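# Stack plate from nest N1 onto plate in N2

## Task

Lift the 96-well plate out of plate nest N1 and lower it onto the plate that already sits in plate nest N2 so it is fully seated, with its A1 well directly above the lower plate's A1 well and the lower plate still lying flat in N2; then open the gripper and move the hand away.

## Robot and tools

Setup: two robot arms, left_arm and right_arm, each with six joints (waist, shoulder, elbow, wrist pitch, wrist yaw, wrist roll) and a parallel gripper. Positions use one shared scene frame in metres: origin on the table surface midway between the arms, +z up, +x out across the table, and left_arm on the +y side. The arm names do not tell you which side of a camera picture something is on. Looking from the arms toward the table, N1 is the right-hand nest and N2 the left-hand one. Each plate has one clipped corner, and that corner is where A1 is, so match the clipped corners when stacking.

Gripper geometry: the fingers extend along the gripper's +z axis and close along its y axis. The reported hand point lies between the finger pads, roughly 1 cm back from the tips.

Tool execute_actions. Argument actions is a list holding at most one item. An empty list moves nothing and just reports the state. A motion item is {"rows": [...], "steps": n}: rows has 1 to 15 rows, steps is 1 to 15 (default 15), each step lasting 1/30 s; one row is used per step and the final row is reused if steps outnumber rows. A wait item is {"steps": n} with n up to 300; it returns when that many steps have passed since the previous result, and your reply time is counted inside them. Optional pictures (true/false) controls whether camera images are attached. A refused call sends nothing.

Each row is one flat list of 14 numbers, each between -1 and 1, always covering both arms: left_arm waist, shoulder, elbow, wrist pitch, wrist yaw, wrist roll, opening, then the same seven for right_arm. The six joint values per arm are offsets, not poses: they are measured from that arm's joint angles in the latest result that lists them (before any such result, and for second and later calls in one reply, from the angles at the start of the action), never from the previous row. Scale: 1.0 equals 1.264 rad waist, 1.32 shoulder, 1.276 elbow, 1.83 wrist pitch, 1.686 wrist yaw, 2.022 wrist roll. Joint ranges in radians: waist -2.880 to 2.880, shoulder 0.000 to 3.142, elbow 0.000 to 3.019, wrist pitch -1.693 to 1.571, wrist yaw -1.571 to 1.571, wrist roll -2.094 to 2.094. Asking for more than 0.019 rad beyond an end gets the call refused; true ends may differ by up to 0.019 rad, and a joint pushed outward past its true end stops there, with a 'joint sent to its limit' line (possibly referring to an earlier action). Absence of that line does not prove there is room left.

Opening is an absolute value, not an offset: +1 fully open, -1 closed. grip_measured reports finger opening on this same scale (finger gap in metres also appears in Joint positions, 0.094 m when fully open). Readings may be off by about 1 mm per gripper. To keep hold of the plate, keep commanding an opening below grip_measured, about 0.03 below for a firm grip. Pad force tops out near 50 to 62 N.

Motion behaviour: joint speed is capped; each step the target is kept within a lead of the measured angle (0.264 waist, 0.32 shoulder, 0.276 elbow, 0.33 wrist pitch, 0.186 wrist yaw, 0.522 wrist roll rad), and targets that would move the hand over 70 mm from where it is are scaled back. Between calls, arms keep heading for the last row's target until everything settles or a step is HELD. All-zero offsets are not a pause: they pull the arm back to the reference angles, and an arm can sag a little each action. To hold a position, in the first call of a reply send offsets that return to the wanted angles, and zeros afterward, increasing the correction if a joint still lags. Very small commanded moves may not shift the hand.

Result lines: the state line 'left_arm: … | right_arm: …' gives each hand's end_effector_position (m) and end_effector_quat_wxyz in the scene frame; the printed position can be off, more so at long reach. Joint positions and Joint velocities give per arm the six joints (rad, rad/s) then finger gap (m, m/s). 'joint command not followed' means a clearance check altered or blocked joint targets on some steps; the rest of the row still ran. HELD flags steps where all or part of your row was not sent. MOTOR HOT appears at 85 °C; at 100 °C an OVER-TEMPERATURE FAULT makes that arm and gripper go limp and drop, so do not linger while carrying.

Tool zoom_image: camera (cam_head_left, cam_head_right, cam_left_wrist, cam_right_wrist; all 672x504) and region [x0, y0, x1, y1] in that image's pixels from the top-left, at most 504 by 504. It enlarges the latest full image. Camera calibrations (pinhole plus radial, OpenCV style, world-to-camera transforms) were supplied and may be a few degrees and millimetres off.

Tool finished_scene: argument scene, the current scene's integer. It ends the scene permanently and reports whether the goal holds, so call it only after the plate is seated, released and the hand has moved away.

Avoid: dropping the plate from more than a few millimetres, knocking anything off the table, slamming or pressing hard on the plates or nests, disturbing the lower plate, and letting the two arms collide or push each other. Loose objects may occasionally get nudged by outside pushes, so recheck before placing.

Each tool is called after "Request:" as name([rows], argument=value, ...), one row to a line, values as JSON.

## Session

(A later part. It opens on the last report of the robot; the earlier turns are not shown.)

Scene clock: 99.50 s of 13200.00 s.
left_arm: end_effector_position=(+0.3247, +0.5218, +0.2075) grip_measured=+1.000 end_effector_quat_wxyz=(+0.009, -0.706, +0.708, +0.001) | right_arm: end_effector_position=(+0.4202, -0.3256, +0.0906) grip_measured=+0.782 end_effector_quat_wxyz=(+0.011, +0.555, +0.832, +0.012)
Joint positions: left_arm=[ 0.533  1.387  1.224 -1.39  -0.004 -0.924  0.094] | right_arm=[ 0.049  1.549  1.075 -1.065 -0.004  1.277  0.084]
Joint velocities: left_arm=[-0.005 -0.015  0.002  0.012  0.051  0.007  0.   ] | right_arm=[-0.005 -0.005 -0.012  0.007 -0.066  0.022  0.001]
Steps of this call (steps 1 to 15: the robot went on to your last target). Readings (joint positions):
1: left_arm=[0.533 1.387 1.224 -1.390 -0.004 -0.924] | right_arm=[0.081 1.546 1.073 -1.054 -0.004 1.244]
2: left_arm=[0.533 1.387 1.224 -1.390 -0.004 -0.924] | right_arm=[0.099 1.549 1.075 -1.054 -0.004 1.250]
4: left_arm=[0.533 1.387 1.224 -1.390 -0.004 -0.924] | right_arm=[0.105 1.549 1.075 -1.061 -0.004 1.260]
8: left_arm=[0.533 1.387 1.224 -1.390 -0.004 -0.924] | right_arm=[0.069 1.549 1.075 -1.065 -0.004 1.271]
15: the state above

Request:
execute_actions([
  {"rows":[[0,0,0,0,0,0,1,0.03,0.01,0.03,0,0,0.01,0.75],[0,0,0,0,0,0,1,0.06,0.02,0.045,0,0,0.02,0.75],[0,0,0,0,0,0,1,0.1,0.035,0.06,0,0,0.03,0.75],[0,0,0,0,0,0,1,0.14,0.05,0.075,0,0,0.04,0.75],[0,0,0,0,0,0,1,0.18,0.065,0.09,0,0,0.05,0.75],[0,0,0,0,0,0,1,0.22,0.08,0.105,0,0,0.06,0.75],[0,0,0,0,0,0,1,0.26,0.095,0.12,0,0,0.07,0.75],[0,0,0,0,0,0,1,0.3,0.11,0.135,0,0,0.08,0.75],[0,0,0,0,0,0,1,0.34,0.125,0.15,0.01,0,0.09,0.75],[0,0,0,0,0,0,1,0.38,0.14,0.165,0.01,0,0.1,0.75],[0,0,0,0,0,0,1,0.41,0.155,0.18,0.01,0,0.11,0.75],[0,0,0,0,0,0,1,0.435,0.17,0.191,0.01,0,0.117,0.75],[0,0,0,0,0,0,1,0.455,0.18,0.191,0.01,0,0.117,0.75],[0,0,0,0,0,0,1,0.47,0.19,0.191,0.01,0,0.117,0.75],[0,0,0,0,0,0,1,0.478,0.2,0.191,0.01,0,0.117,0.75]],"steps":15},
], pictures=false)

Request:
execute_actions([
  {"steps":20},
])

Scene clock: 112.63 s of 13200.00 s.
left_arm: end_effector_position=(+0.3247, +0.5218, +0.2075) grip_measured=+1.000 end_effector_quat_wxyz=(+0.009, -0.706, +0.708, +0.001) | right_arm: end_effector_position=(+0.3982, -0.0856, +0.0739) grip_measured=+0.782 end_effector_quat_wxyz=(+0.009, +0.401, +0.916, +0.017)
Joint positions: left_arm=[ 0.533  1.387  1.224 -1.39  -0.004 -0.924  0.094] | right_arm=[ 0.559  1.721  1.245 -1.057 -0.003  1.436  0.084]
Joint velocities: left_arm=[ 0.005 -0.005 -0.027  0.002 -0.095  0.051  0.   ] | right_arm=[ 1.265  0.63   0.501  0.032 -0.037  0.359  0.001]
Steps of this call (steps 1 to 15: the robot went on to your last target; steps 16 to 90: nothing new was sent; then 9.63 s passed at rest; steps 91 to 105: all 15 steps of this action). Readings (joint positions):
91: left_arm=[0.533 1.387 1.224 -1.390 -0.004 -0.924] | right_arm=[0.051 1.549 1.075 -1.065 -0.004 1.281]
92: left_arm=[0.533 1.387 1.224 -1.390 -0.004 -0.924] | right_arm=[0.057 1.549 1.076 -1.065 -0.004 1.286]
94: left_arm=[0.533 1.387 1.224 -1.390 -0.004 -0.924] | right_arm=[0.094 1.557 1.087 -1.065 -0.003 1.305]
98: left_arm=[0.533 1.387 1.224 -1.390 -0.004 -0.924] | right_arm=[0.244 1.602 1.138 -1.065 -0.003 1.347]
105: the state above

Scene clock: 113.30 s of 13200.00 s.
left_arm: end_effector_position=(+0.3247, +0.5218, +0.2075) grip_measured=+1.000 end_effector_quat_wxyz=(+0.009, -0.706, +0.708, +0.001) | right_arm: end_effector_position=(+0.3822, -0.0419, +0.0445) grip_measured=+0.782 end_effector_quat_wxyz=(-0.003, +0.393, +0.920, +0.001)
Joint positions: left_arm=[ 0.533  1.387  1.224 -1.39  -0.004 -0.924  0.094] | right_arm=[ 0.646  1.812  1.286 -1.046 -0.007  1.506  0.084]
Joint velocities: left_arm=[-0.005  0.005  0.002  0.002  0.037  0.022  0.   ] | right_arm=[-0.005 -0.015  0.002 -0.017 -0.007  0.022 -0.   ]
Steps of this call (steps 1 to 20: the robot went on to your last target). Readings (joint positions):
1: left_arm=[0.533 1.387 1.224 -1.390 -0.004 -0.924] | right_arm=[0.600 1.743 1.262 -1.055 -0.003 1.449]
2: left_arm=[0.533 1.387 1.224 -1.390 -0.004 -0.924] | right_arm=[0.636 1.764 1.276 -1.052 -0.003 1.460]
4: left_arm=[0.533 1.387 1.224 -1.390 -0.004 -0.924] | right_arm=[0.690 1.795 1.286 -1.047 -0.006 1.476]
8: left_arm=[0.533 1.387 1.224 -1.390 -0.004 -0.924] | right_arm=[0.704 1.813 1.286 -1.046 -0.007 1.493]
20: the state above
camera_calibration (this result's frames):
cam_left_wrist: T_world_to_cam=[[0.999982, -0.00454198, 0.00393171, -0.322873], [-0.00597489, -0.819897, 0.57248, 0.314927], [0.000623403, -0.572493, -0.819909, 0.591459], [0, 0, 0, 1]] pos_world=[0.32438, 0.595347, 0.305923]
cam_right_wrist: T_world_to_cam=[[-0.713845, -0.700271, -0.00671652, 0.246988], [-0.569376, 0.574776, 0.587744, 0.218699], [-0.40772, 0.423383, -0.809019, 0.332131], [0, 0, 0, 1]] pos_world=[0.43625, -0.093363, 0.14182]

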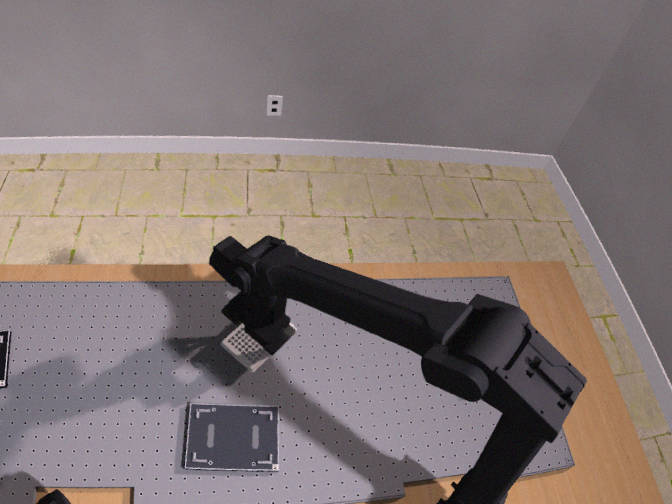

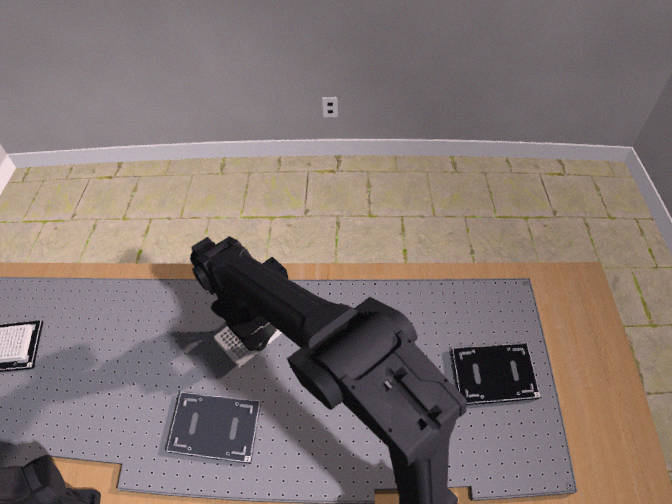

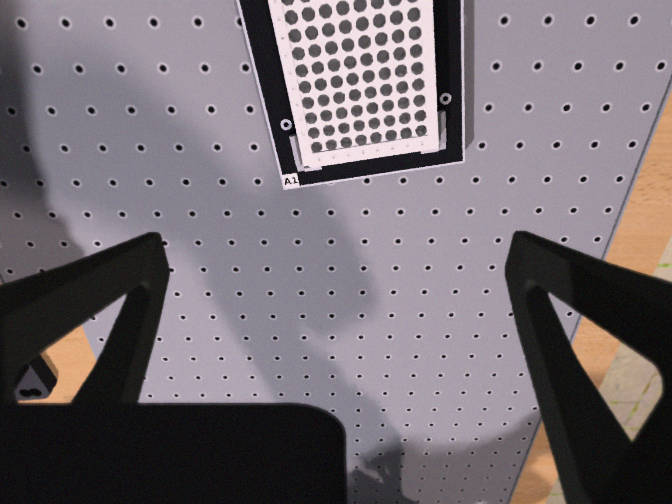

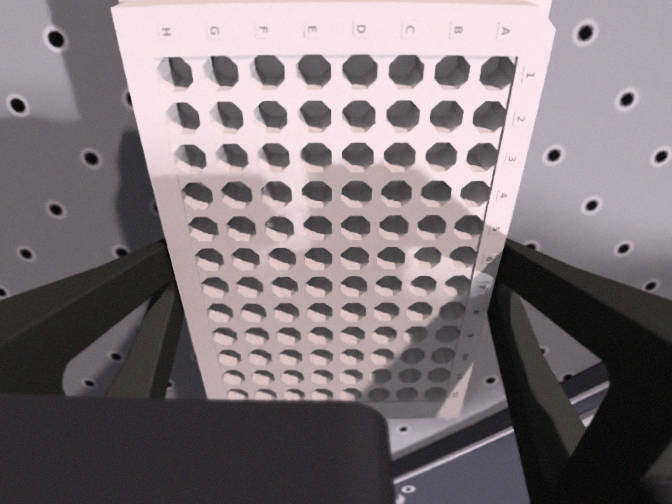

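Request:
execute_actions([
  {"rows":[[0,0,0,0,0,0,1,0,0.02,0.01,0.008,0,0,0.75],[0,0,0,0,0,0,1,0,0.026,0.01,0.012,0,0,0.75],[0,0,0,0,0,0,1,0,0.032,0.01,0.017,0,0,0.75],[0,0,0,0,0,0,1,0,0.038,0.01,0.022,0,0,0.75],[0,0,0,0,0,0,1,0,0.045,0.01,0.028,0,0,0.75]],"steps":15},
], pictures=false)

Request:
execute_actions([
  {"rows":[[0,0,0,0,0,0,1,0,0.015,0.01,0,0,0,0.75],[0,0,0,0,0,0,1,0,0.022,0.01,0,0,0,0.75],[0,0,0,0,0,0,1,0,0.027,0.01,0.008,0,0,0.75]],"steps":15},
], pictures=false)

Scene clock: 119.80 s of 13200.00 s.
left_arm: end_effector_position=(+0.3247, +0.5218, +0.2075) grip_measured=+1.000 end_effector_quat_wxyz=(+0.009, -0.706, +0.708, +0.001) | right_arm: end_effector_position=(+0.3872, -0.0377, +0.0251) grip_measured=+0.782 end_effector_quat_wxyz=(-0.003, +0.393, +0.919, +0.002)
Joint positions: left_arm=[ 0.533  1.387  1.224 -1.39  -0.004 -0.924  0.094] | right_arm=[ 0.646  1.852  1.286 -1.005 -0.007  1.506  0.084]
Joint velocities: left_arm=[ 0.005 -0.005 -0.027  0.012 -0.051 -0.037  0.   ] | right_arm=[-0.005 -0.005 -0.007  0.002  0.007  0.022  0.   ]
Steps of this call (steps 1 to 15: the robot went on to your last target; steps 16 to 90: nothing new was sent; then 3.00 s passed at rest; steps 91 to 105: all 15 steps of this action). Readings (joint positions):
91: left_arm=[0.533 1.387 1.224 -1.390 -0.004 -0.924] | right_arm=[0.646 1.812 1.286 -1.045 -0.007 1.506]
92: left_arm=[0.533 1.387 1.224 -1.390 -0.004 -0.924] | right_arm=[0.646 1.812 1.286 -1.042 -0.007 1.506]
94: left_arm=[0.533 1.387 1.224 -1.390 -0.004 -0.924] | right_arm=[0.646 1.816 1.286 -1.031 -0.007 1.506]
98: left_arm=[0.533 1.387 1.224 -1.390 -0.004 -0.924] | right_arm=[0.646 1.834 1.286 -1.007 -0.007 1.506]
105: the state above

Scene clock: 120.30 s of 13200.00 s.
left_arm: end_effector_position=(+0.3247, +0.5218, +0.2075) grip_measured=+1.000 end_effector_quat_wxyz=(+0.009, -0.706, +0.708, +0.001) | right_arm: end_effector_position=(+0.3876, -0.0374, +0.0219) grip_measured=+0.782 end_effector_quat_wxyz=(-0.003, +0.393, +0.919, +0.001)
Joint positions: left_arm=[ 0.533  1.387  1.224 -1.39  -0.004 -0.924  0.094] | right_arm=[ 0.646  1.858  1.286 -1.    -0.007  1.506  0.084]
Joint velocities: left_arm=[ 0.005 -0.005 -0.022 -0.002 -0.066  0.007  0.   ] | right_arm=[-0.005 -0.005 -0.012 -0.022 -0.007 -0.007 -0.001]
Steps of this call (steps 1 to 15: all 15 steps of this action). Readings (joint positions):
1: left_arm=[0.533 1.387 1.224 -1.390 -0.004 -0.924] | right_arm=[0.646 1.852 1.286 -1.005 -0.007 1.506]
2: left_arm=[0.533 1.387 1.224 -1.390 -0.004 -0.924] | right_arm=[0.646 1.852 1.286 -1.005 -0.007 1.506]
4: left_arm=[0.533 1.387 1.224 -1.390 -0.004 -0.924] | right_arm=[0.646 1.853 1.286 -1.002 -0.007 1.506]
8: left_arm=[0.533 1.387 1.224 -1.390 -0.004 -0.924] | right_arm=[0.646 1.857 1.286 -1.000 -0.007 1.506]
15: the state above

Request:
execute_actions([
  {"rows":[[0,0,0,0,0,0,1,0,0.02,0.01,0,0,0,0.75],[0,0,0,0,0,0,1,0,0.024,0.01,0,0,0,0.75],[0,0,0,0,0,0,1,0,0.024,0.01,0,0,0,0.75],[0,0,0,0,0,0,1,0,0.024,0.01,0,0,0,0.75],[0,0,0,0,0,0,1,0,0.024,0.01,0,0,0,0.75],[0,0,0,0,0,0,1,0,0.024,0.01,0,0,0,0.78],[0,0,0,0,0,0,1,0,0.01,0.01,0,0,0,0.8],[0,0,0,0,0,0,1,0,0,0.01,0,0,0,0.84],[0,0,0,0,0,0,1,0,0,0.01,0,0,0,0.9],[0,0,0,0,0,0,1,0,0,0.01,0,0,0,1]],"steps":15},
], pictures=false)

Request:
execute_actions([
  {"rows":[[0,0,0,0,0,0,1,0,-0.03,0.02,0,0,0,1],[0,0,0,0,0,0,1,0,-0.05,0.02,0,0,0,1],[0,0,0,0,0,0,1,0,-0.07,0.02,0,0,0,1],[0,0,0,0,0,0,1,0,-0.09,0.02,0,0,0,1],[0,0,0,0,0,0,1,0,-0.11,0.02,0,0,0,1],[0,0,0,0,0,0,1,0,-0.13,0.02,0,0,0,1],[0,0,0,0,0,0,1,0,-0.15,0.02,0,0,0,1]],"steps":15},
], pictures=false)

Request:
execute_actions([
  {"rows":[[0,0,0,0,0,0,1,-0.1,-0.03,0.02,0,0,0,1],[0,0,0,0,0,0,1,-0.3,-0.06,0.02,0,0,0,1],[0,0,0,0,0,0,1,-0.85,-0.1,0.02,0,0,0,1]],"steps":15},
], pictures=false)

Request:
execute_actions([
  {"steps":15},
])

Scene clock: 138.37 s of 13200.00 s.
left_arm: end_effector_position=(+0.3247, +0.5218, +0.2075) grip_measured=+1.000 end_effector_quat_wxyz=(+0.009, -0.706, +0.708, +0.001) | right_arm: end_effector_position=(+0.3875, -0.0375, +0.0215) grip_measured=+1.000 end_effector_quat_wxyz=(-0.003, +0.393, +0.919, +0.001)
Joint positions: left_arm=[ 0.533  1.387  1.224 -1.39  -0.004 -0.924  0.094] | right_arm=[ 0.646  1.859  1.286 -1.    -0.007  1.506  0.094]
Joint velocities: left_arm=[-0.015 -0.005  0.007  0.032  0.007 -0.022  0.   ] | right_arm=[ 0.005 -0.005 -0.002  0.007 -0.022 -0.037  0.   ]
Steps of this call (steps 1 to 15: the robot went on to your last target; steps 16 to 90: nothing new was sent; then 14.57 s passed at rest; steps 91 to 105: all 15 steps of this action). Readings (joint positions):
91: left_arm=[0.533 1.387 1.224 -1.390 -0.004 -0.924] | right_arm=[0.646 1.858 1.286 -1.000 -0.007 1.506]
92: left_arm=[0.533 1.387 1.224 -1.390 -0.004 -0.924] | right_arm=[0.646 1.858 1.286 -1.000 -0.007 1.506]
94: left_arm=[0.533 1.387 1.224 -1.390 -0.004 -0.924] | right_arm=[0.646 1.859 1.286 -1.000 -0.007 1.506]
98: left_arm=[0.533 1.387 1.224 -1.390 -0.004 -0.924] | right_arm=[0.646 1.859 1.286 -1.000 -0.007 1.506]
105: the state above

Scene clock: 138.87 s of 13200.00 s.
left_arm: end_effector_position=(+0.3247, +0.5218, +0.2075) grip_measured=+1.000 end_effector_quat_wxyz=(+0.009, -0.706, +0.708, +0.001) | right_arm: end_effector_position=(+0.3972, -0.0293, +0.1495) grip_measured=+1.000 end_effector_quat_wxyz=(+0.054, +0.390, +0.912, +0.115)
Joint positions: left_arm=[ 0.533  1.387  1.224 -1.39  -0.004 -0.924  0.094] | right_arm=[ 0.646  1.606  1.29  -1.    -0.007  1.506  0.094]
Joint velocities: left_arm=[-0.005 -0.005 -0.012 -0.032 -0.037  0.051  0.   ] | right_arm=[-0.015 -0.015  0.002  0.002 -0.037  0.037  0.   ]
Steps of this call (steps 1 to 15: all 15 steps of this action). Readings (joint positions):
1: left_arm=[0.533 1.387 1.224 -1.390 -0.004 -0.924] | right_arm=[0.646 1.857 1.286 -1.000 -0.007 1.506]
2: left_arm=[0.533 1.387 1.224 -1.390 -0.004 -0.924] | right_arm=[0.646 1.853 1.286 -1.000 -0.007 1.506]
4: left_arm=[0.533 1.387 1.224 -1.390 -0.004 -0.924] | right_arm=[0.646 1.832 1.286 -1.000 -0.007 1.506]
8: left_arm=[0.533 1.387 1.224 -1.390 -0.004 -0.924] | right_arm=[0.646 1.733 1.286 -1.000 -0.007 1.506]
15: the state above

Scene clock: 139.37 s of 13200.00 s.
left_arm: end_effector_position=(+0.3247, +0.5218, +0.2075) grip_measured=+1.000 end_effector_quat_wxyz=(+0.009, -0.706, +0.708, +0.001) | right_arm: end_effector_position=(+0.5098, -0.2920, +0.2066) grip_measured=+1.000 end_effector_quat_wxyz=(+0.120, +0.618, +0.765, +0.137)
Joint positions: left_arm=[ 0.533  1.387  1.224 -1.39  -0.004 -0.924  0.094] | right_arm=[ 0.094  1.493  1.289 -1.    -0.009  1.506  0.094]
Joint velocities: left_arm=[ 0.005 -0.005 -0.012 -0.012  0.022 -0.095  0.   ] | right_arm=[-1.49  -0.103  0.007  0.007 -0.007 -0.022  0.   ]
Steps of this call (steps 1 to 15: all 15 steps of this action). Readings (joint positions):
1: left_arm=[0.533 1.387 1.224 -1.390 -0.004 -0.924] | right_arm=[0.639 1.603 1.290 -1.000 -0.009 1.506]
2: left_arm=[0.533 1.387 1.224 -1.390 -0.004 -0.924] | right_arm=[0.626 1.602 1.289 -1.000 -0.009 1.506]
4: left_arm=[0.533 1.387 1.224 -1.390 -0.004 -0.924] | right_arm=[0.576 1.591 1.289 -1.000 -0.009 1.506]
8: left_arm=[0.533 1.387 1.224 -1.390 -0.004 -0.924] | right_arm=[0.428 1.550 1.289 -1.000 -0.009 1.506]
15: the state above

Scene clock: 139.87 s of 13200.00 s.
left_arm: end_effector_position=(+0.3247, +0.5218, +0.2075) grip_measured=+1.000 end_effector_quat_wxyz=(+0.009, -0.706, +0.708, +0.001) | right_arm: end_effector_position=(+0.4666, -0.5883, +0.2104) grip_measured=+1.000 end_effector_quat_wxyz=(+0.159, +0.810, +0.556, +0.097)
Joint positions: left_arm=[ 0.533  1.387  1.224 -1.39  -0.004 -0.924  0.094] | right_arm=[-0.486  1.485  1.289 -1.    -0.004  1.506  0.094]
Joint velocities: left_arm=[-0.005 -0.005 -0.012 -0.007  0.081  0.022  0.   ] | right_arm=[ 0.21  -0.034 -0.017 -0.007 -0.066 -0.022  0.   ]
Steps of this call (steps 1 to 15: the robot went on to your last target). Readings (joint positions):
1: left_arm=[0.533 1.387 1.224 -1.390 -0.004 -0.924] | right_arm=[0.043 1.490 1.289 -1.000 -0.009 1.506]
2: left_arm=[0.533 1.387 1.224 -1.390 -0.004 -0.924] | right_arm=[-0.009 1.488 1.289 -1.000 -0.009 1.506]
4: left_arm=[0.533 1.387 1.224 -1.390 -0.004 -0.924] | right_arm=[-0.112 1.488 1.289 -1.000 -0.009 1.506]
8: left_arm=[0.533 1.387 1.224 -1.390 -0.004 -0.924] | right_arm=[-0.320 1.488 1.289 -1.000 -0.009 1.506]
15: the state above
camera_calibration (this result's frames):
cam_left_wrist: T_world_to_cam=[[0.999982, -0.00454198, 0.00393171, -0.322873], [-0.00597489, -0.819897, 0.57248, 0.314927], [0.000623403, -0.572493, -0.819909, 0.591459], [0, 0, 0, 1]] pos_world=[0.32438, 0.595347, 0.305923]
cam_right_wrist: T_world_to_cam=[[-0.871738, 0.319005, -0.371898, 0.675848], [0.0889524, 0.849445, 0.520126, 0.351956], [0.48183, 0.420332, -0.76887, 0.306777], [0, 0, 0, 1]] pos_world=[0.410041, -0.643514, 0.304157]

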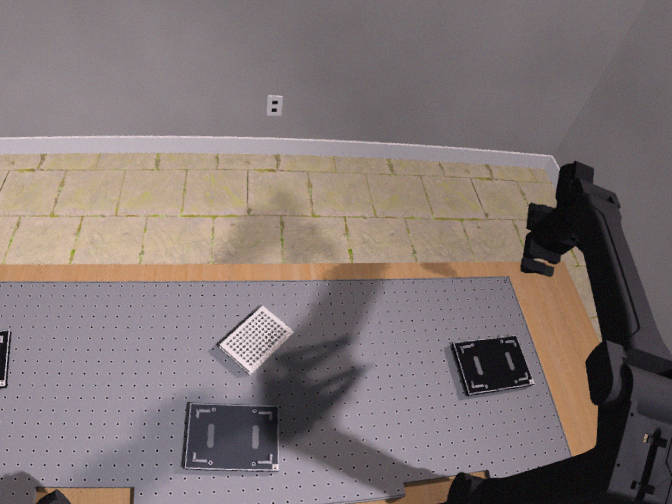

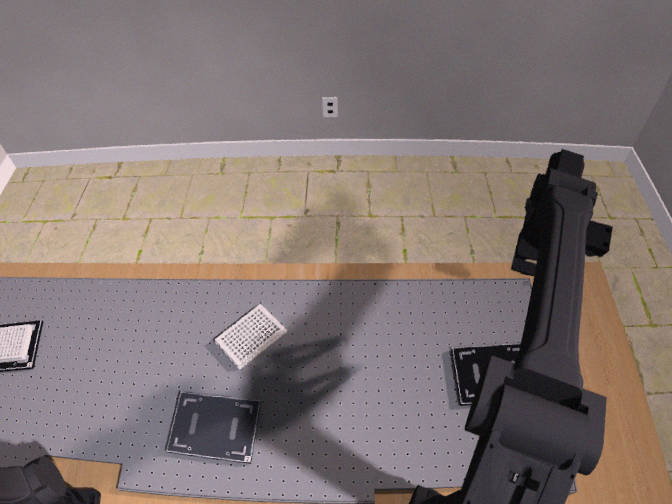

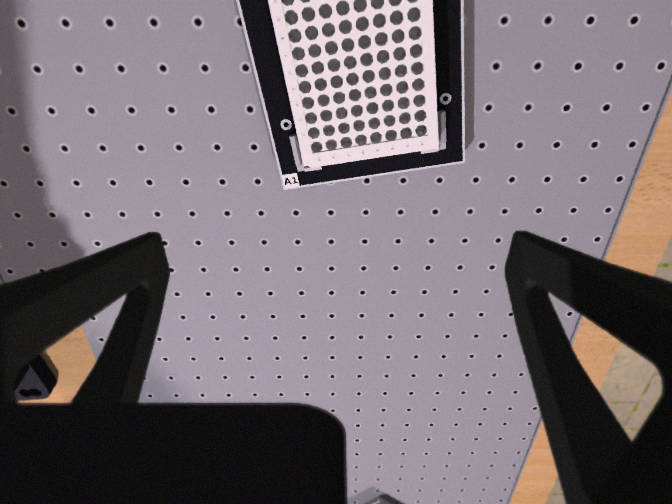

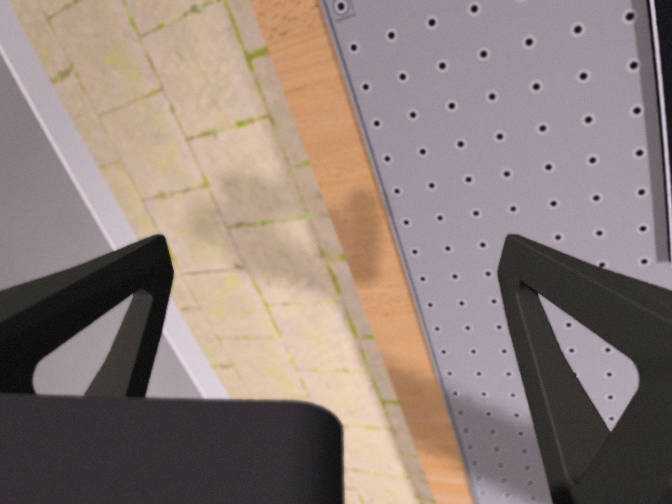

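Request:
execute_actions([
  {"rows":[[-0.1,0.03,0.03,0.02,0,0.1,1,0.04,0,0,0,0,0,1],[-0.25,0.06,0.05,0.04,0,0.2,1,0.04,0,0,0,0,0,1],[-0.5,0.09,0.07,0.06,0,0.35,1,0.04,0,0,0,0,0,1],[-0.95,0.12,0.09,0.08,0,0.517,1,0.04,0,0,0,0,0,1],[-0.95,0.15,0.11,0.1,0,0.517,1,0.04,0,0,0,0,0,1],[-0.95,0.18,0.13,0.12,0,0.517,1,0.04,0,0,0,0,0,1],[-0.95,0.21,0.141,0.13,0,0.517,1,0.04,0,0,0,0,0,1],[-0.95,0.24,0.141,0.13,0,0.517,1,0.04,0,0,0,0,0,1],[-0.95,0.27,0.141,0.13,0,0.517,1,0.04,0,0,0,0,0,1],[-0.95,0.29,0.141,0.13,0,0.517,1,0.04,0,0,0,0,0,1],[-0.95,0.305,0.141,0.13,0,0.517,1,0.04,0,0,0,0,0,1]],"steps":15},
], pictures=false)

Request:
execute_actions([
  {"steps":35},
], pictures=false)

Scene clock: 150.07 s of 13200.00 s.
left_arm: end_effector_position=(+0.4908, +0.3220, +0.1051) grip_measured=+1.000 end_effector_quat_wxyz=(-0.007, -0.178, +0.984, +0.006) | right_arm: end_effector_position=(+0.4785, -0.5600, +0.2121) grip_measured=+1.000 end_effector_quat_wxyz=(+0.158, +0.793, +0.579, +0.102)
Joint positions: left_arm=[-0.03   1.703  1.31  -1.194 -0.01  -0.275  0.094] | right_arm=[-0.427  1.482  1.289 -1.    -0.004  1.506  0.094]
Joint velocities: left_arm=[-1.245  0.679 -0.007  0.164  0.022  1.106  0.   ] | right_arm=[-0.015  0.005  0.002 -0.002  0.022  0.037  0.   ]
Steps of this call (steps 1 to 30: the robot went on to your last target; steps 31 to 90: nothing new was sent; then 6.70 s passed at rest; steps 91 to 105: all 15 steps of this action). Readings (joint positions):
91: left_arm=[0.524 1.389 1.224 -1.387 -0.008 -0.894] | right_arm=[-0.422 1.482 1.289 -1.000 -0.004 1.506]
92: left_arm=[0.503 1.392 1.224 -1.379 -0.009 -0.854] | right_arm=[-0.422 1.482 1.289 -1.000 -0.004 1.506]
94: left_arm=[0.430 1.410 1.228 -1.353 -0.010 -0.751] | right_arm=[-0.424 1.482 1.289 -1.000 -0.004 1.506]
98: left_arm=[0.258 1.500 1.266 -1.275 -0.010 -0.573] | right_arm=[-0.427 1.482 1.289 -1.000 -0.004 1.506]
105: the state above

Scene clock: 151.23 s of 13200.00 s.
left_arm: end_effector_position=(+0.4442, +0.0114, +0.0834) grip_measured=+1.000 end_effector_quat_wxyz=(-0.006, +0.321, +0.947, +0.003) | right_arm: end_effector_position=(+0.4785, -0.5600, +0.2121) grip_measured=+1.000 end_effector_quat_wxyz=(+0.158, +0.793, +0.579, +0.102)
Joint positions: left_arm=[-0.661  1.789  1.368 -1.162 -0.003  0.105  0.094] | right_arm=[-0.427  1.482  1.289 -1.    -0.004  1.506  0.094]
Joint velocities: left_arm=[-0.005  0.015  0.002 -0.007 -0.037  0.022  0.   ] | right_arm=[-0.015  0.005 -0.002 -0.027 -0.007 -0.066  0.   ]
Steps of this call (steps 1 to 35: the robot went on to your last target). Readings (joint positions):
1: left_arm=[-0.073 1.724 1.310 -1.188 -0.010 -0.238] | right_arm=[-0.427 1.482 1.289 -1.000 -0.004 1.506]
2: left_arm=[-0.118 1.743 1.310 -1.185 -0.010 -0.205] | right_arm=[-0.427 1.482 1.289 -1.000 -0.004 1.506]
4: left_arm=[-0.210 1.771 1.310 -1.179 -0.010 -0.150] | right_arm=[-0.427 1.482 1.289 -1.000 -0.004 1.506]
8: left_arm=[-0.400 1.789 1.310 -1.173 -0.009 -0.068] | right_arm=[-0.427 1.482 1.289 -1.000 -0.004 1.506]
35: the state above

Request:
execute_actions([
  {"rows":[[-0.02,0,0.02,0,0,0,1,0,0,0,0,0,0,1],[-0.04,0,0.03,0,0,0,1,0,0,0,0,0,0,1],[-0.06,0,0.03,0,0,0,1,0,0,0,0,0,0,1],[-0.08,0,0.03,0,0,0,1,0,0,0,0,0,0,1],[-0.1,0,0.03,0,0,0,1,0,0,0,0,0,0,1],[-0.112,0,0.03,0,0,0,1,0,0,0,0,0,0,1],[-0.122,0,0.03,0,0,0,1,0,0,0,0,0,0,1]],"steps":15},
], pictures=false)

Request:
execute_actions([
  {"steps":10},
])

Scene clock: 161.27 s of 13200.00 s.
left_arm: end_effector_position=(+0.3866, -0.0656, +0.0834) grip_measured=+1.000 end_effector_quat_wxyz=(-0.005, +0.409, +0.913, +0.003) | right_arm: end_effector_position=(+0.4785, -0.5600, +0.2121) grip_measured=+1.000 end_effector_quat_wxyz=(+0.158, +0.793, +0.579, +0.102)
Joint positions: left_arm=[-0.848  1.789  1.368 -1.162 -0.002  0.106  0.094] | right_arm=[-0.427  1.482  1.289 -1.    -0.004  1.506  0.094]
Joint velocities: left_arm=[ 0.122 -0.015 -0.007  0.007  0.066  0.095  0.   ] | right_arm=[-0.015  0.024 -0.002  0.002  0.051  0.081  0.   ]
Steps of this call (steps 1 to 15: the robot went on to your last target; steps 16 to 90: nothing new was sent; then 6.53 s passed at rest; steps 91 to 105: all 15 steps of this action). Readings (joint positions):
91: left_arm=[-0.662 1.789 1.368 -1.162 -0.003 0.106] | right_arm=[-0.427 1.482 1.289 -1.000 -0.004 1.506]
92: left_arm=[-0.666 1.789 1.368 -1.162 -0.003 0.106] | right_arm=[-0.427 1.482 1.289 -1.000 -0.004 1.506]
94: left_arm=[-0.684 1.789 1.368 -1.162 -0.003 0.106] | right_arm=[-0.427 1.482 1.289 -1.000 -0.004 1.506]
98: left_arm=[-0.772 1.789 1.368 -1.162 -0.004 0.106] | right_arm=[-0.427 1.482 1.289 -1.000 -0.004 1.506]
105: the state above

Scene clock: 161.60 s of 13200.00 s.
left_arm: end_effector_position=(+0.3981, -0.0524, +0.0834) grip_measured=+1.000 end_effector_quat_wxyz=(-0.006, +0.393, +0.919, +0.003) | right_arm: end_effector_position=(+0.4785, -0.5600, +0.2121) grip_measured=+1.000 end_effector_quat_wxyz=(+0.158, +0.793, +0.579, +0.102)
Joint positions: left_arm=[-0.814  1.789  1.368 -1.162 -0.002  0.106  0.094] | right_arm=[-0.427  1.482  1.289 -1.    -0.004  1.506  0.094]
Joint velocities: left_arm=[-0.015 -0.015 -0.012  0.002  0.037 -0.007  0.   ] | right_arm=[-0.005 -0.015  0.007 -0.012  0.007  0.081  0.   ]
Steps of this call (steps 1 to 10: the robot went on to your last target). Readings (joint positions):
1: left_arm=[-0.844 1.789 1.368 -1.162 -0.002 0.106] | right_arm=[-0.427 1.482 1.289 -1.000 -0.004 1.506]
2: left_arm=[-0.838 1.789 1.368 -1.162 -0.002 0.106] | right_arm=[-0.427 1.482 1.289 -1.000 -0.004 1.506]
4: left_arm=[-0.827 1.789 1.368 -1.162 -0.002 0.106] | right_arm=[-0.427 1.482 1.289 -1.000 -0.004 1.506]
8: left_arm=[-0.814 1.789 1.368 -1.162 -0.002 0.106] | right_arm=[-0.427 1.482 1.289 -1.000 -0.004 1.506]
10: the state above
camera_calibration (this result's frames):
cam_left_wrist: T_world_to_cam=[[-0.724621, -0.689089, -0.0090593, 0.253397], [-0.55817, 0.57914, 0.594174, 0.206997], [-0.404192, 0.435607, -0.804286, 0.373583], [0, 0, 0, 1]] pos_world=[0.450156, -0.108003, 0.179771]
cam_right_wrist: T_world_to_cam=[[-0.88776, 0.266801, -0.3751, 0.65686], [0.0370774, 0.85369, 0.51946, 0.353276], [0.458811, 0.447248, -0.767764, 0.31634], [0, 0, 0, 1]] pos_world=[0.424895, -0.618322, 0.30575]

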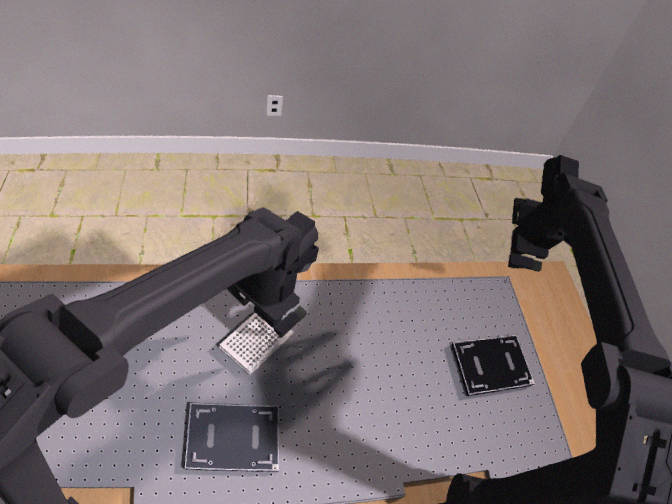

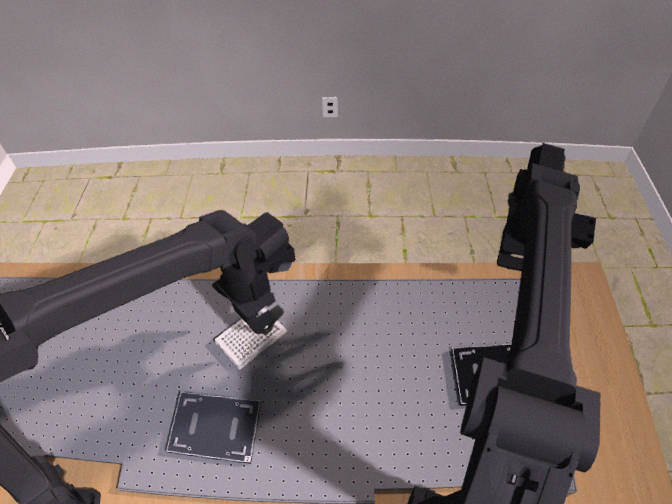

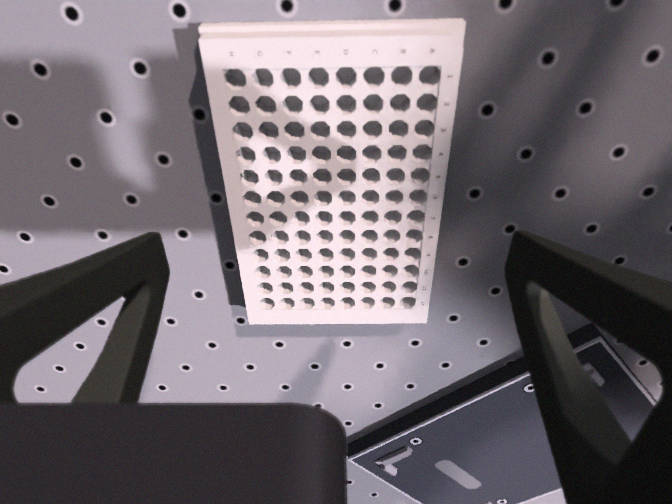

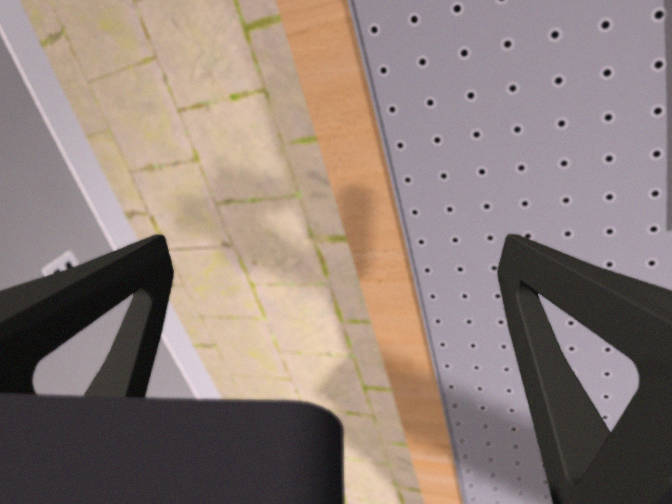

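Request:
execute_actions([
  {"rows":[[0,0.018,-0.008,0.015,0,-0.014,1,0,0,0,0,0,0,1],[0,0.025,-0.014,0.025,0,-0.014,1,0,0,0,0,0,0,1],[0,0.032,-0.02,0.035,0,-0.014,1,0,0,0,0,0,0,1],[0,0.039,-0.026,0.045,0,-0.014,1,0,0,0,0,0,0,1],[0,0.046,-0.032,0.055,0,-0.014,1,0,0,0,0,0,0,1],[0,0.053,-0.038,0.065,0,-0.014,1,0,0,0,0,0,0,1],[0,0.059,-0.044,0.075,0,-0.014,1,0,0,0,0,0,0,1],[0,0.064,-0.049,0.084,0,-0.014,1,0,0,0,0,0,0,1],[0,0.068,-0.053,0.091,0,-0.014,1,0,0,0,0,0,0,1]],"steps":15},
], pictures=false)

Request:
execute_actions([
  {"steps":8},
])

Scene clock: 173.13 s of 13200.00 s.
left_arm: end_effector_position=(+0.3997, -0.0527, +0.0178) grip_measured=+1.000 end_effector_quat_wxyz=(-0.006, +0.386, +0.923, +0.002) | right_arm: end_effector_position=(+0.4785, -0.5600, +0.2121) grip_measured=+1.000 end_effector_quat_wxyz=(+0.158, +0.793, +0.579, +0.102)
Joint positions: left_arm=[-0.812  1.874  1.299 -1.008 -0.001  0.092  0.094] | right_arm=[-0.427  1.482  1.289 -1.    -0.004  1.506  0.094]
Joint velocities: left_arm=[-0.015 -0.005 -0.007  0.046 -0.051 -0.007  0.   ] | right_arm=[ 0.005 -0.005 -0.022 -0.012  0.081 -0.095  0.   ]
Steps of this call (steps 1 to 30: the robot went on to your last target; steps 31 to 90: nothing new was sent; then 8.03 s passed at rest; steps 91 to 105: all 15 steps of this action). Readings (joint positions):
91: left_arm=[-0.814 1.789 1.367 -1.159 -0.002 0.104] | right_arm=[-0.427 1.482 1.289 -1.000 -0.004 1.506]
92: left_arm=[-0.814 1.790 1.364 -1.151 -0.002 0.101] | right_arm=[-0.427 1.482 1.289 -1.000 -0.004 1.506]
94: left_arm=[-0.814 1.793 1.356 -1.124 -0.002 0.098] | right_arm=[-0.427 1.482 1.289 -1.000 -0.004 1.506]
98: left_arm=[-0.814 1.824 1.329 -1.054 -0.002 0.095] | right_arm=[-0.427 1.482 1.289 -1.000 -0.004 1.506]
105: the state above

Scene clock: 173.40 s of 13200.00 s.
left_arm: end_effector_position=(+0.3997, -0.0527, +0.0178) grip_measured=+1.000 end_effector_quat_wxyz=(-0.006, +0.386, +0.923, +0.002) | right_arm: end_effector_position=(+0.4785, -0.5600, +0.2121) grip_measured=+1.000 end_effector_quat_wxyz=(+0.158, +0.793, +0.579, +0.102)
Joint positions: left_arm=[-0.812  1.874  1.299 -1.008 -0.001  0.092  0.094] | right_arm=[-0.427  1.482  1.289 -1.    -0.004  1.506  0.094]
Joint velocities: left_arm=[-0.005 -0.005 -0.012  0.012 -0.037 -0.066  0.   ] | right_arm=[-0.024  0.005 -0.002 -0.017 -0.051  0.022  0.   ]
Steps of this call (steps 1 to 8: the robot went on to your last target). Readings (joint positions):
1: left_arm=[-0.812 1.874 1.299 -1.008 -0.001 0.092] | right_arm=[-0.427 1.482 1.289 -1.000 -0.004 1.506]
2: left_arm=[-0.812 1.874 1.299 -1.008 -0.001 0.092] | right_arm=[-0.427 1.482 1.289 -1.000 -0.004 1.506]
4: left_arm=[-0.812 1.874 1.299 -1.008 -0.001 0.092] | right_arm=[-0.427 1.482 1.289 -1.000 -0.004 1.506]
8: the state above
camera_calibration (this result's frames):
cam_left_wrist: T_world_to_cam=[[-0.713753, -0.700351, -0.00805382, 0.248786], [-0.566633, 0.570641, 0.594387, 0.249942], [-0.411683, 0.428809, -0.804139, 0.324272], [0, 0, 0, 1]] pos_world=[0.452694, -0.10744, 0.114201]
cam_right_wrist: T_world_to_cam=[[-0.88776, 0.266801, -0.3751, 0.65686], [0.0370774, 0.85369, 0.51946, 0.353276], [0.458811, 0.447248, -0.767764, 0.31634], [0, 0, 0, 1]] pos_world=[0.424895, -0.618322, 0.30575]

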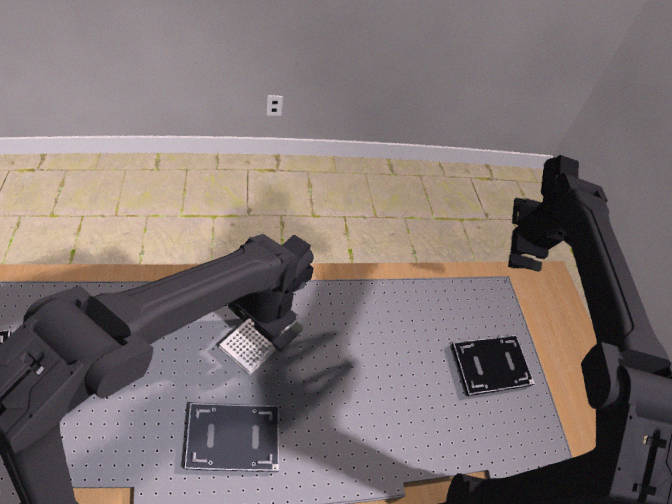

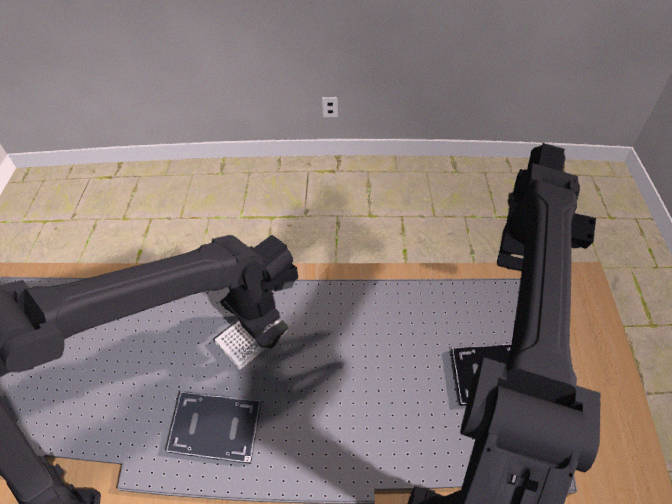

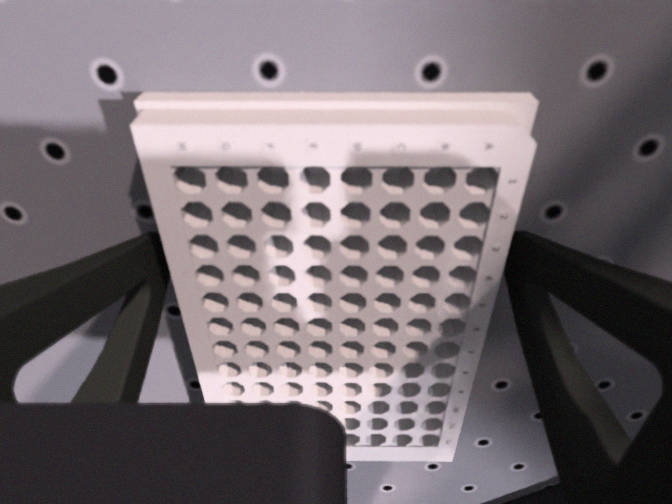

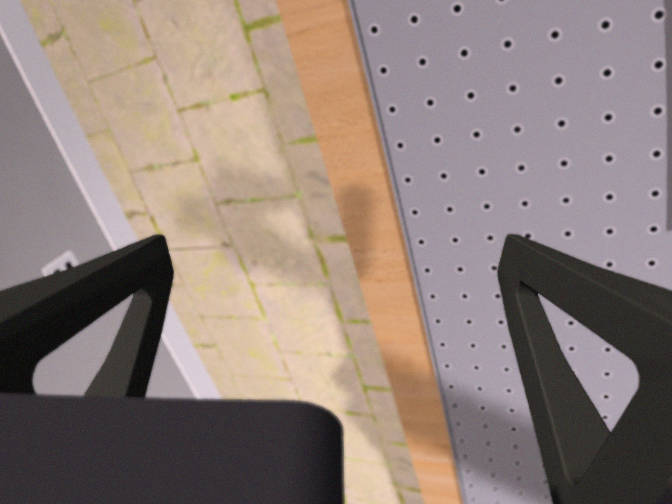

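Request:
execute_actions([
  {"rows":[[0,-0.015,0,0,0,0,1,0,0,0,0,0,0,1],[0,-0.027,0,-0.01,0,0,1,0,0,0,0,0,0,1]],"steps":15},
], pictures=false)

Scene clock: 178.50 s of 13200.00 s.
left_arm: end_effector_position=(+0.4004, -0.0533, +0.0275) grip_measured=+1.000 end_effector_quat_wxyz=(+0.001, +0.386, +0.923, +0.000) | right_arm: end_effector_position=(+0.4785, -0.5600, +0.2121) grip_measured=+1.000 end_effector_quat_wxyz=(+0.158, +0.793, +0.579, +0.102)
Joint positions: left_arm=[-0.812  1.855  1.299 -1.013 -0.001  0.092  0.094] | right_arm=[-0.427  1.482  1.289 -1.    -0.004  1.506  0.094]
Joint velocities: left_arm=[-0.015  0.005  0.002 -0.007  0.022  0.007  0.   ] | right_arm=[-0.005 -0.015  0.012  0.007 -0.095  0.007  0.   ]
Steps of this call (steps 1 to 15: the robot went on to your last target; steps 16 to 90: nothing new was sent; then 1.60 s passed at rest; steps 91 to 105: all 15 steps of this action). Readings (joint positions):
91: left_arm=[-0.812 1.874 1.299 -1.008 -0.001 0.092] | right_arm=[-0.427 1.482 1.289 -1.000 -0.004 1.506]
92: left_arm=[-0.812 1.873 1.299 -1.009 -0.001 0.092] | right_arm=[-0.427 1.482 1.289 -1.000 -0.004 1.506]
94: left_arm=[-0.812 1.870 1.299 -1.012 -0.001 0.092] | right_arm=[-0.427 1.482 1.289 -1.000 -0.004 1.506]
98: left_arm=[-0.812 1.859 1.299 -1.013 -0.001 0.092] | right_arm=[-0.427 1.482 1.289 -1.000 -0.004 1.506]
105: the state above

Request:
execute_actions([
  {"rows":[[0,0.012,0.01,0,0,0,1,0,0,0,0,0,0,1],[0,0.019,0.01,0,0,0,1,0,0,0,0,0,0,1]],"steps":15},
], pictures=false)

Scene clock: 181.90 s of 13200.00 s.
left_arm: end_effector_position=(+0.4000, -0.0530, +0.0252) grip_measured=+1.000 end_effector_quat_wxyz=(-0.001, +0.386, +0.923, +0.001) | right_arm: end_effector_position=(+0.4785, -0.5600, +0.2121) grip_measured=+1.000 end_effector_quat_wxyz=(+0.158, +0.793, +0.579, +0.102)
Joint positions: left_arm=[-0.812  1.859  1.299 -1.013 -0.001  0.092  0.094] | right_arm=[-0.427  1.482  1.289 -1.    -0.004  1.506  0.094]
Joint velocities: left_arm=[-0.005  0.005  0.007 -0.002  0.022 -0.022  0.   ] | right_arm=[ 0.005  0.005  0.002 -0.007 -0.037 -0.022  0.   ]
Steps of this call (steps 1 to 15: the robot went on to your last target; steps 16 to 87: nothing new was sent; steps 88 to 102: all 15 steps of this action). Readings (joint positions):
88: left_arm=[-0.812 1.855 1.299 -1.013 -0.001 0.092] | right_arm=[-0.427 1.482 1.289 -1.000 -0.004 1.506]
89: left_arm=[-0.812 1.855 1.299 -1.013 -0.001 0.092] | right_arm=[-0.427 1.482 1.289 -1.000 -0.004 1.506]
91: left_arm=[-0.812 1.856 1.299 -1.013 -0.001 0.092] | right_arm=[-0.427 1.482 1.289 -1.000 -0.004 1.506]
95: left_arm=[-0.812 1.859 1.299 -1.013 -0.001 0.092] | right_arm=[-0.427 1.482 1.289 -1.000 -0.004 1.506]
102: the state above

Request:
execute_actions([
  {"rows":[[0,0.012,0.01,0,0,0,1,0,0,0,0,0,0,1],[0,0.019,0.01,0,0,0,1,0,0,0,0,0,0,1]],"steps":12},
], pictures=false)

Request:
execute_actions([
  {"rows":[[0,0,0.01,0,0,0,0.92,0,0,0,0,0,0,1],[0,0,0.01,0,0,0,0.88,0,0,0,0,0,0,1],[0,0,0.01,0,0,0,0.85,0,0,0,0,0,0,1],[0,0,0.01,0,0,0,0.82,0,0,0,0,0,0,1],[0,0,0.01,0,0,0,0.8,0,0,0,0,0,0,1],[0,0,0.01,0,0,0,0.78,0,0,0,0,0,0,1],[0,0,0.01,0,0,0,0.76,0,0,0,0,0,0,1],[0,0,0.01,0,0,0,0.74,0,0,0,0,0,0,1],[0,0,0.01,0,0,0,0.72,0,0,0,0,0,0,1],[0,0,0.01,0,0,0,0.7,0,0,0,0,0,0,1]],"steps":15},
])

Scene clock: 191.00 s of 13200.00 s.
left_arm: end_effector_position=(+0.3997, -0.0527, +0.0231) grip_measured=+1.000 end_effector_quat_wxyz=(-0.003, +0.386, +0.923, +0.002) | right_arm: end_effector_position=(+0.4785, -0.5600, +0.2121) grip_measured=+1.000 end_effector_quat_wxyz=(+0.158, +0.793, +0.579, +0.102)
Joint positions: left_arm=[-0.812  1.864  1.299 -1.013 -0.001  0.092  0.094] | right_arm=[-0.427  1.482  1.289 -1.    -0.004  1.506  0.094]
Joint velocities: left_arm=[-0.005 -0.015  0.002  0.002  0.007  0.022  0.   ] | right_arm=[ 0.015 -0.015  0.012 -0.002 -0.022 -0.051  0.   ]
Steps of this call (steps 1 to 15: the robot went on to your last target; steps 16 to 90: nothing new was sent; then 5.70 s passed at rest; steps 91 to 102: all 12 steps of this action). Readings (joint positions):
91: left_arm=[-0.812 1.859 1.299 -1.013 -0.001 0.092] | right_arm=[-0.427 1.482 1.289 -1.000 -0.004 1.506]
92: left_arm=[-0.812 1.859 1.299 -1.013 -0.001 0.092] | right_arm=[-0.427 1.482 1.289 -1.000 -0.004 1.506]
94: left_arm=[-0.812 1.861 1.299 -1.013 -0.001 0.092] | right_arm=[-0.427 1.482 1.289 -1.000 -0.004 1.506]
98: left_arm=[-0.812 1.863 1.299 -1.013 -0.001 0.092] | right_arm=[-0.427 1.482 1.289 -1.000 -0.004 1.506]
102: the state above

Scene clock: 191.50 s of 13200.00 s.
left_arm: end_effector_position=(+0.3997, -0.0527, +0.0231) grip_measured=+0.716 end_effector_quat_wxyz=(-0.003, +0.386, +0.923, +0.002) | right_arm: end_effector_position=(+0.4785, -0.5600, +0.2121) grip_measured=+1.000 end_effector_quat_wxyz=(+0.158, +0.793, +0.579, +0.102)
Joint positions: left_arm=[-0.812  1.864  1.299 -1.013 -0.001  0.092  0.081] | right_arm=[-0.427  1.482  1.289 -1.    -0.004  1.506  0.094]
Joint velocities: left_arm=[-0.005 -0.015 -0.017  0.007 -0.022 -0.037  0.   ] | right_arm=[-0.024  0.005  0.002  0.002  0.022 -0.051  0.   ]
Steps of this call (steps 1 to 15: all 15 steps of this action). Readings (joint positions):
1: left_arm=[-0.812 1.864 1.299 -1.013 -0.001 0.092] | right_arm=[-0.427 1.482 1.289 -1.000 -0.004 1.506]
2: left_arm=[-0.812 1.864 1.299 -1.013 -0.001 0.092] | right_arm=[-0.427 1.482 1.289 -1.000 -0.004 1.506]
4: left_arm=[-0.812 1.864 1.299 -1.013 -0.001 0.092] | right_arm=[-0.427 1.482 1.289 -1.000 -0.004 1.506]
8: left_arm=[-0.812 1.864 1.299 -1.013 -0.001 0.092] | right_arm=[-0.427 1.482 1.289 -1.000 -0.004 1.506]
15: the state above
camera_calibration (this result's frames):
cam_left_wrist: T_world_to_cam=[[-0.713717, -0.700382, -0.00859449, 0.248821], [-0.569224, 0.572824, 0.589793, 0.248012], [-0.408157, 0.425838, -0.807508, 0.327022], [0, 0, 0, 1]] pos_world=[0.452238, -0.107056, 0.119936]
cam_right_wrist: T_world_to_cam=[[-0.88776, 0.266801, -0.3751, 0.65686], [0.0370774, 0.85369, 0.51946, 0.353276], [0.458811, 0.447248, -0.767764, 0.31634], [0, 0, 0, 1]] pos_world=[0.424895, -0.618322, 0.30575]

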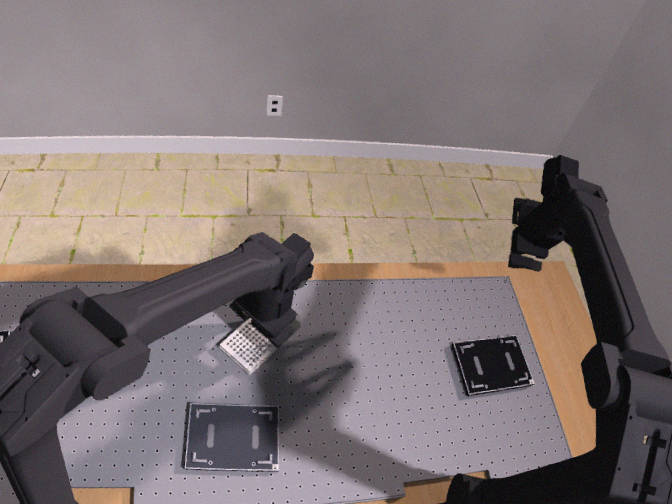

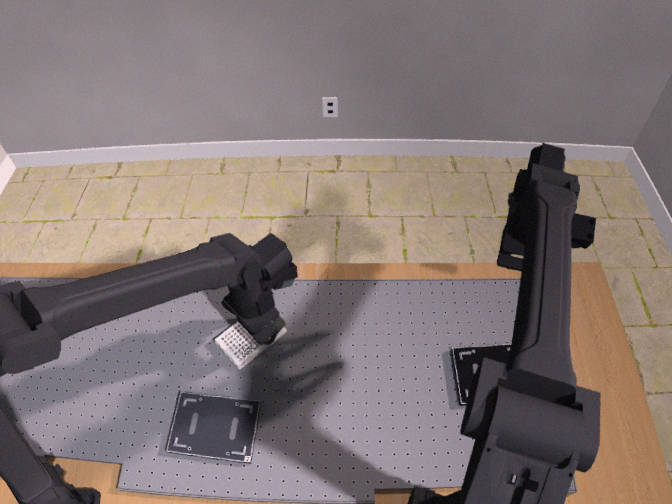

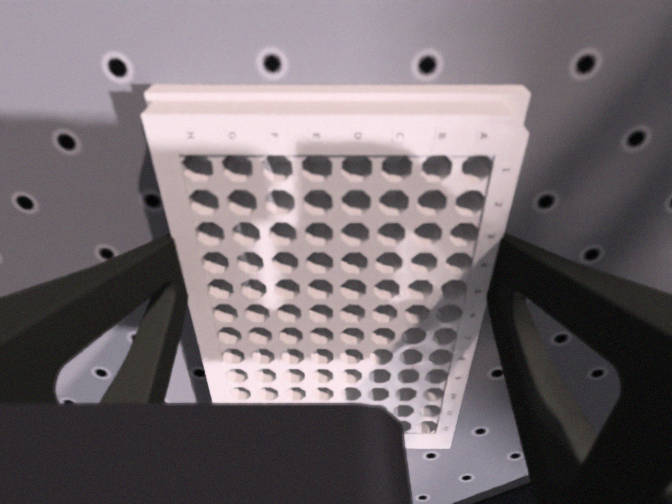

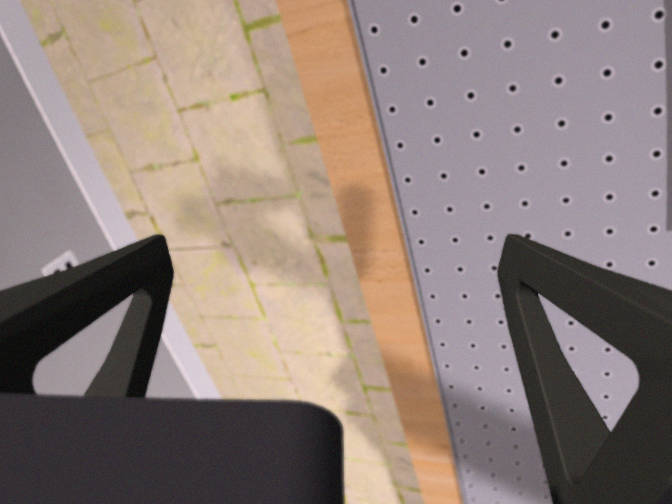

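Request:
execute_actions([
  {"rows":[[0,-0.015,0.02,-0.008,0,0,0.685,0,0,0,0,0,0,1],[0,-0.025,0.02,-0.014,0,0,0.685,0,0,0,0,0,0,1],[0,-0.035,0.02,-0.021,0,0,0.685,0,0,0,0,0,0,1],[0,-0.047,0.02,-0.03,0,0,0.685,0,0,0,0,0,0,1],[0,-0.06,0.02,-0.04,0,0,0.685,0,0,0,0,0,0,1],[0,-0.073,0.02,-0.05,0,0,0.685,0,0,0,0,0,0,1],[0,-0.086,0.02,-0.06,0,0,0.685,0,0,0,0,0,0,1],[0,-0.099,0.02,-0.07,0,0,0.685,0,0,0,0,0,0,1],[0,-0.11,0.02,-0.078,0,0,0.685,0,0,0,0,0,0,1],[0,-0.12,0.02,-0.085,0,0,0.685,0,0,0,0,0,0,1]],"steps":15},
], pictures=false)

Request:
execute_actions([
  {"rows":[[0.03,-0.01,0,0,0,0.04,0.685,0,0,0,0,0,0,1],[0.06,-0.02,0,0,0,0.08,0.685,0,0,0,0,0,0,1],[0.1,-0.03,-0.01,0,0,0.12,0.685,0,0,0,0,0,0,1],[0.14,-0.04,-0.02,0,0,0.16,0.685,0,0,0,0,0,0,1],[0.18,-0.05,-0.03,0.005,0,0.2,0.685,0,0,0,0,0,0,1],[0.22,-0.055,-0.04,0.01,0,0.24,0.685,0,0,0,0,0,0,1],[0.26,-0.06,-0.05,0.01,0,0.28,0.685,0,0,0,0,0,0,1],[0.3,-0.065,-0.06,0.015,0,0.32,0.685,0,0,0,0,0,0,1],[0.34,-0.07,-0.07,0.015,0,0.36,0.685,0,0,0,0,0,0,1],[0.38,-0.075,-0.08,0.02,0,0.4,0.685,0,0,0,0,0,0,1],[0.42,-0.08,-0.09,0.02,0,0.44,0.685,0,0,0,0,0,0,1],[0.46,-0.085,-0.095,0.02,0,0.47,0.685,0,0,0,0,0,0,1],[0.49,-0.085,-0.095,0.02,0,0.48,0.685,0,0,0,0,0,0,1],[0.51,-0.085,-0.095,0.02,0,0.48,0.685,0,0,0,0,0,0,1],[0.52,-0.085,-0.095,0.02,0,0.48,0.685,0,0,0,0,0,0,1]],"steps":15},
], pictures=false)

Request:
execute_actions([
  {"steps":25},
], pictures=false)

Scene clock: 211.10 s of 13200.00 s.
left_arm: end_effector_position=(+0.3817, -0.0376, +0.1050) grip_measured=+0.708 end_effector_quat_wxyz=(+0.011, +0.386, +0.922, -0.003) | right_arm: end_effector_position=(+0.4785, -0.5600, +0.2121) grip_measured=+1.000 end_effector_quat_wxyz=(+0.158, +0.793, +0.579, +0.102)
Joint positions: left_arm=[-0.812  1.694  1.299 -1.154 -0.001  0.092  0.08 ] | right_arm=[-0.427  1.482  1.289 -1.    -0.004  1.506  0.094]
Joint velocities: left_arm=[ 0.005 -0.2    0.007 -0.012  0.022  0.007  0.001] | right_arm=[ 0.005  0.005 -0.007 -0.017  0.007  0.007  0.   ]
Steps of this call (steps 1 to 15: the robot went on to your last target; steps 16 to 90: nothing new was sent; then 16.10 s passed at rest; steps 91 to 105: all 15 steps of this action). Readings (joint positions):
91: left_arm=[-0.812 1.863 1.299 -1.013 -0.001 0.092] | right_arm=[-0.427 1.482 1.289 -1.000 -0.004 1.506]
92: left_arm=[-0.812 1.862 1.299 -1.015 -0.001 0.092] | right_arm=[-0.427 1.482 1.289 -1.000 -0.004 1.506]
94: left_arm=[-0.812 1.857 1.299 -1.031 -0.001 0.092] | right_arm=[-0.427 1.482 1.289 -1.000 -0.004 1.506]
98: left_arm=[-0.812 1.813 1.299 -1.094 -0.001 0.092] | right_arm=[-0.427 1.482 1.289 -1.000 -0.004 1.506]
105: the state above

Scene clock: 211.60 s of 13200.00 s.
left_arm: end_effector_position=(+0.4606, +0.2143, +0.0994) grip_measured=+0.708 end_effector_quat_wxyz=(+0.004, +0.440, +0.898, +0.000) | right_arm: end_effector_position=(+0.4785, -0.5600, +0.2121) grip_measured=+1.000 end_effector_quat_wxyz=(+0.158, +0.793, +0.579, +0.102)
Joint positions: left_arm=[-0.255  1.629  1.199 -1.132  0.002  0.768  0.08 ] | right_arm=[-0.427  1.482  1.289 -1.    -0.004  1.506  0.094]
Joint velocities: left_arm=[ 1.617 -0.132 -0.252  0.105  0.007  1.824  0.   ] | right_arm=[-0.005  0.024  0.002  0.012  0.066 -0.007  0.   ]
Steps of this call (steps 1 to 15: all 15 steps of this action). Readings (joint positions):
1: left_arm=[-0.810 1.688 1.299 -1.154 -0.001 0.103] | right_arm=[-0.427 1.482 1.289 -1.000 -0.004 1.506]
2: left_arm=[-0.804 1.684 1.299 -1.154 -0.000 0.128] | right_arm=[-0.427 1.482 1.289 -1.000 -0.004 1.506]
4: left_arm=[-0.770 1.677 1.295 -1.154 0.002 0.206] | right_arm=[-0.427 1.482 1.289 -1.000 -0.004 1.506]
8: left_arm=[-0.622 1.657 1.265 -1.151 0.002 0.377] | right_arm=[-0.427 1.482 1.289 -1.000 -0.004 1.506]
15: the state above

Scene clock: 212.43 s of 13200.00 s.
left_arm: end_effector_position=(+0.4585, +0.2580, +0.1061) grip_measured=+0.708 end_effector_quat_wxyz=(+0.010, +0.521, +0.854, +0.006) | right_arm: end_effector_position=(+0.4785, -0.5600, +0.2121) grip_measured=+1.000 end_effector_quat_wxyz=(+0.158, +0.793, +0.579, +0.102)
Joint positions: left_arm=[-0.162  1.598  1.179 -1.129 -0.002  1.046  0.08 ] | right_arm=[-0.427  1.482  1.289 -1.    -0.004  1.506  0.094]
Joint velocities: left_arm=[-0.005 -0.015  0.007 -0.017  0.051 -0.022  0.001] | right_arm=[ 0.015  0.005 -0.017 -0.012 -0.007 -0.022  0.   ]
Steps of this call (steps 1 to 25: the robot went on to your last target). Readings (joint positions):
1: left_arm=[-0.202 1.625 1.192 -1.130 0.000 0.824] | right_arm=[-0.427 1.482 1.289 -1.000 -0.004 1.506]
2: left_arm=[-0.155 1.621 1.186 -1.129 -0.003 0.868] | right_arm=[-0.427 1.482 1.289 -1.000 -0.004 1.506]
4: left_arm=[-0.097 1.612 1.181 -1.129 -0.006 0.932] | right_arm=[-0.427 1.482 1.289 -1.000 -0.004 1.506]
8: left_arm=[-0.106 1.600 1.179 -1.129 -0.006 0.999] | right_arm=[-0.427 1.482 1.289 -1.000 -0.004 1.506]
25: the state above


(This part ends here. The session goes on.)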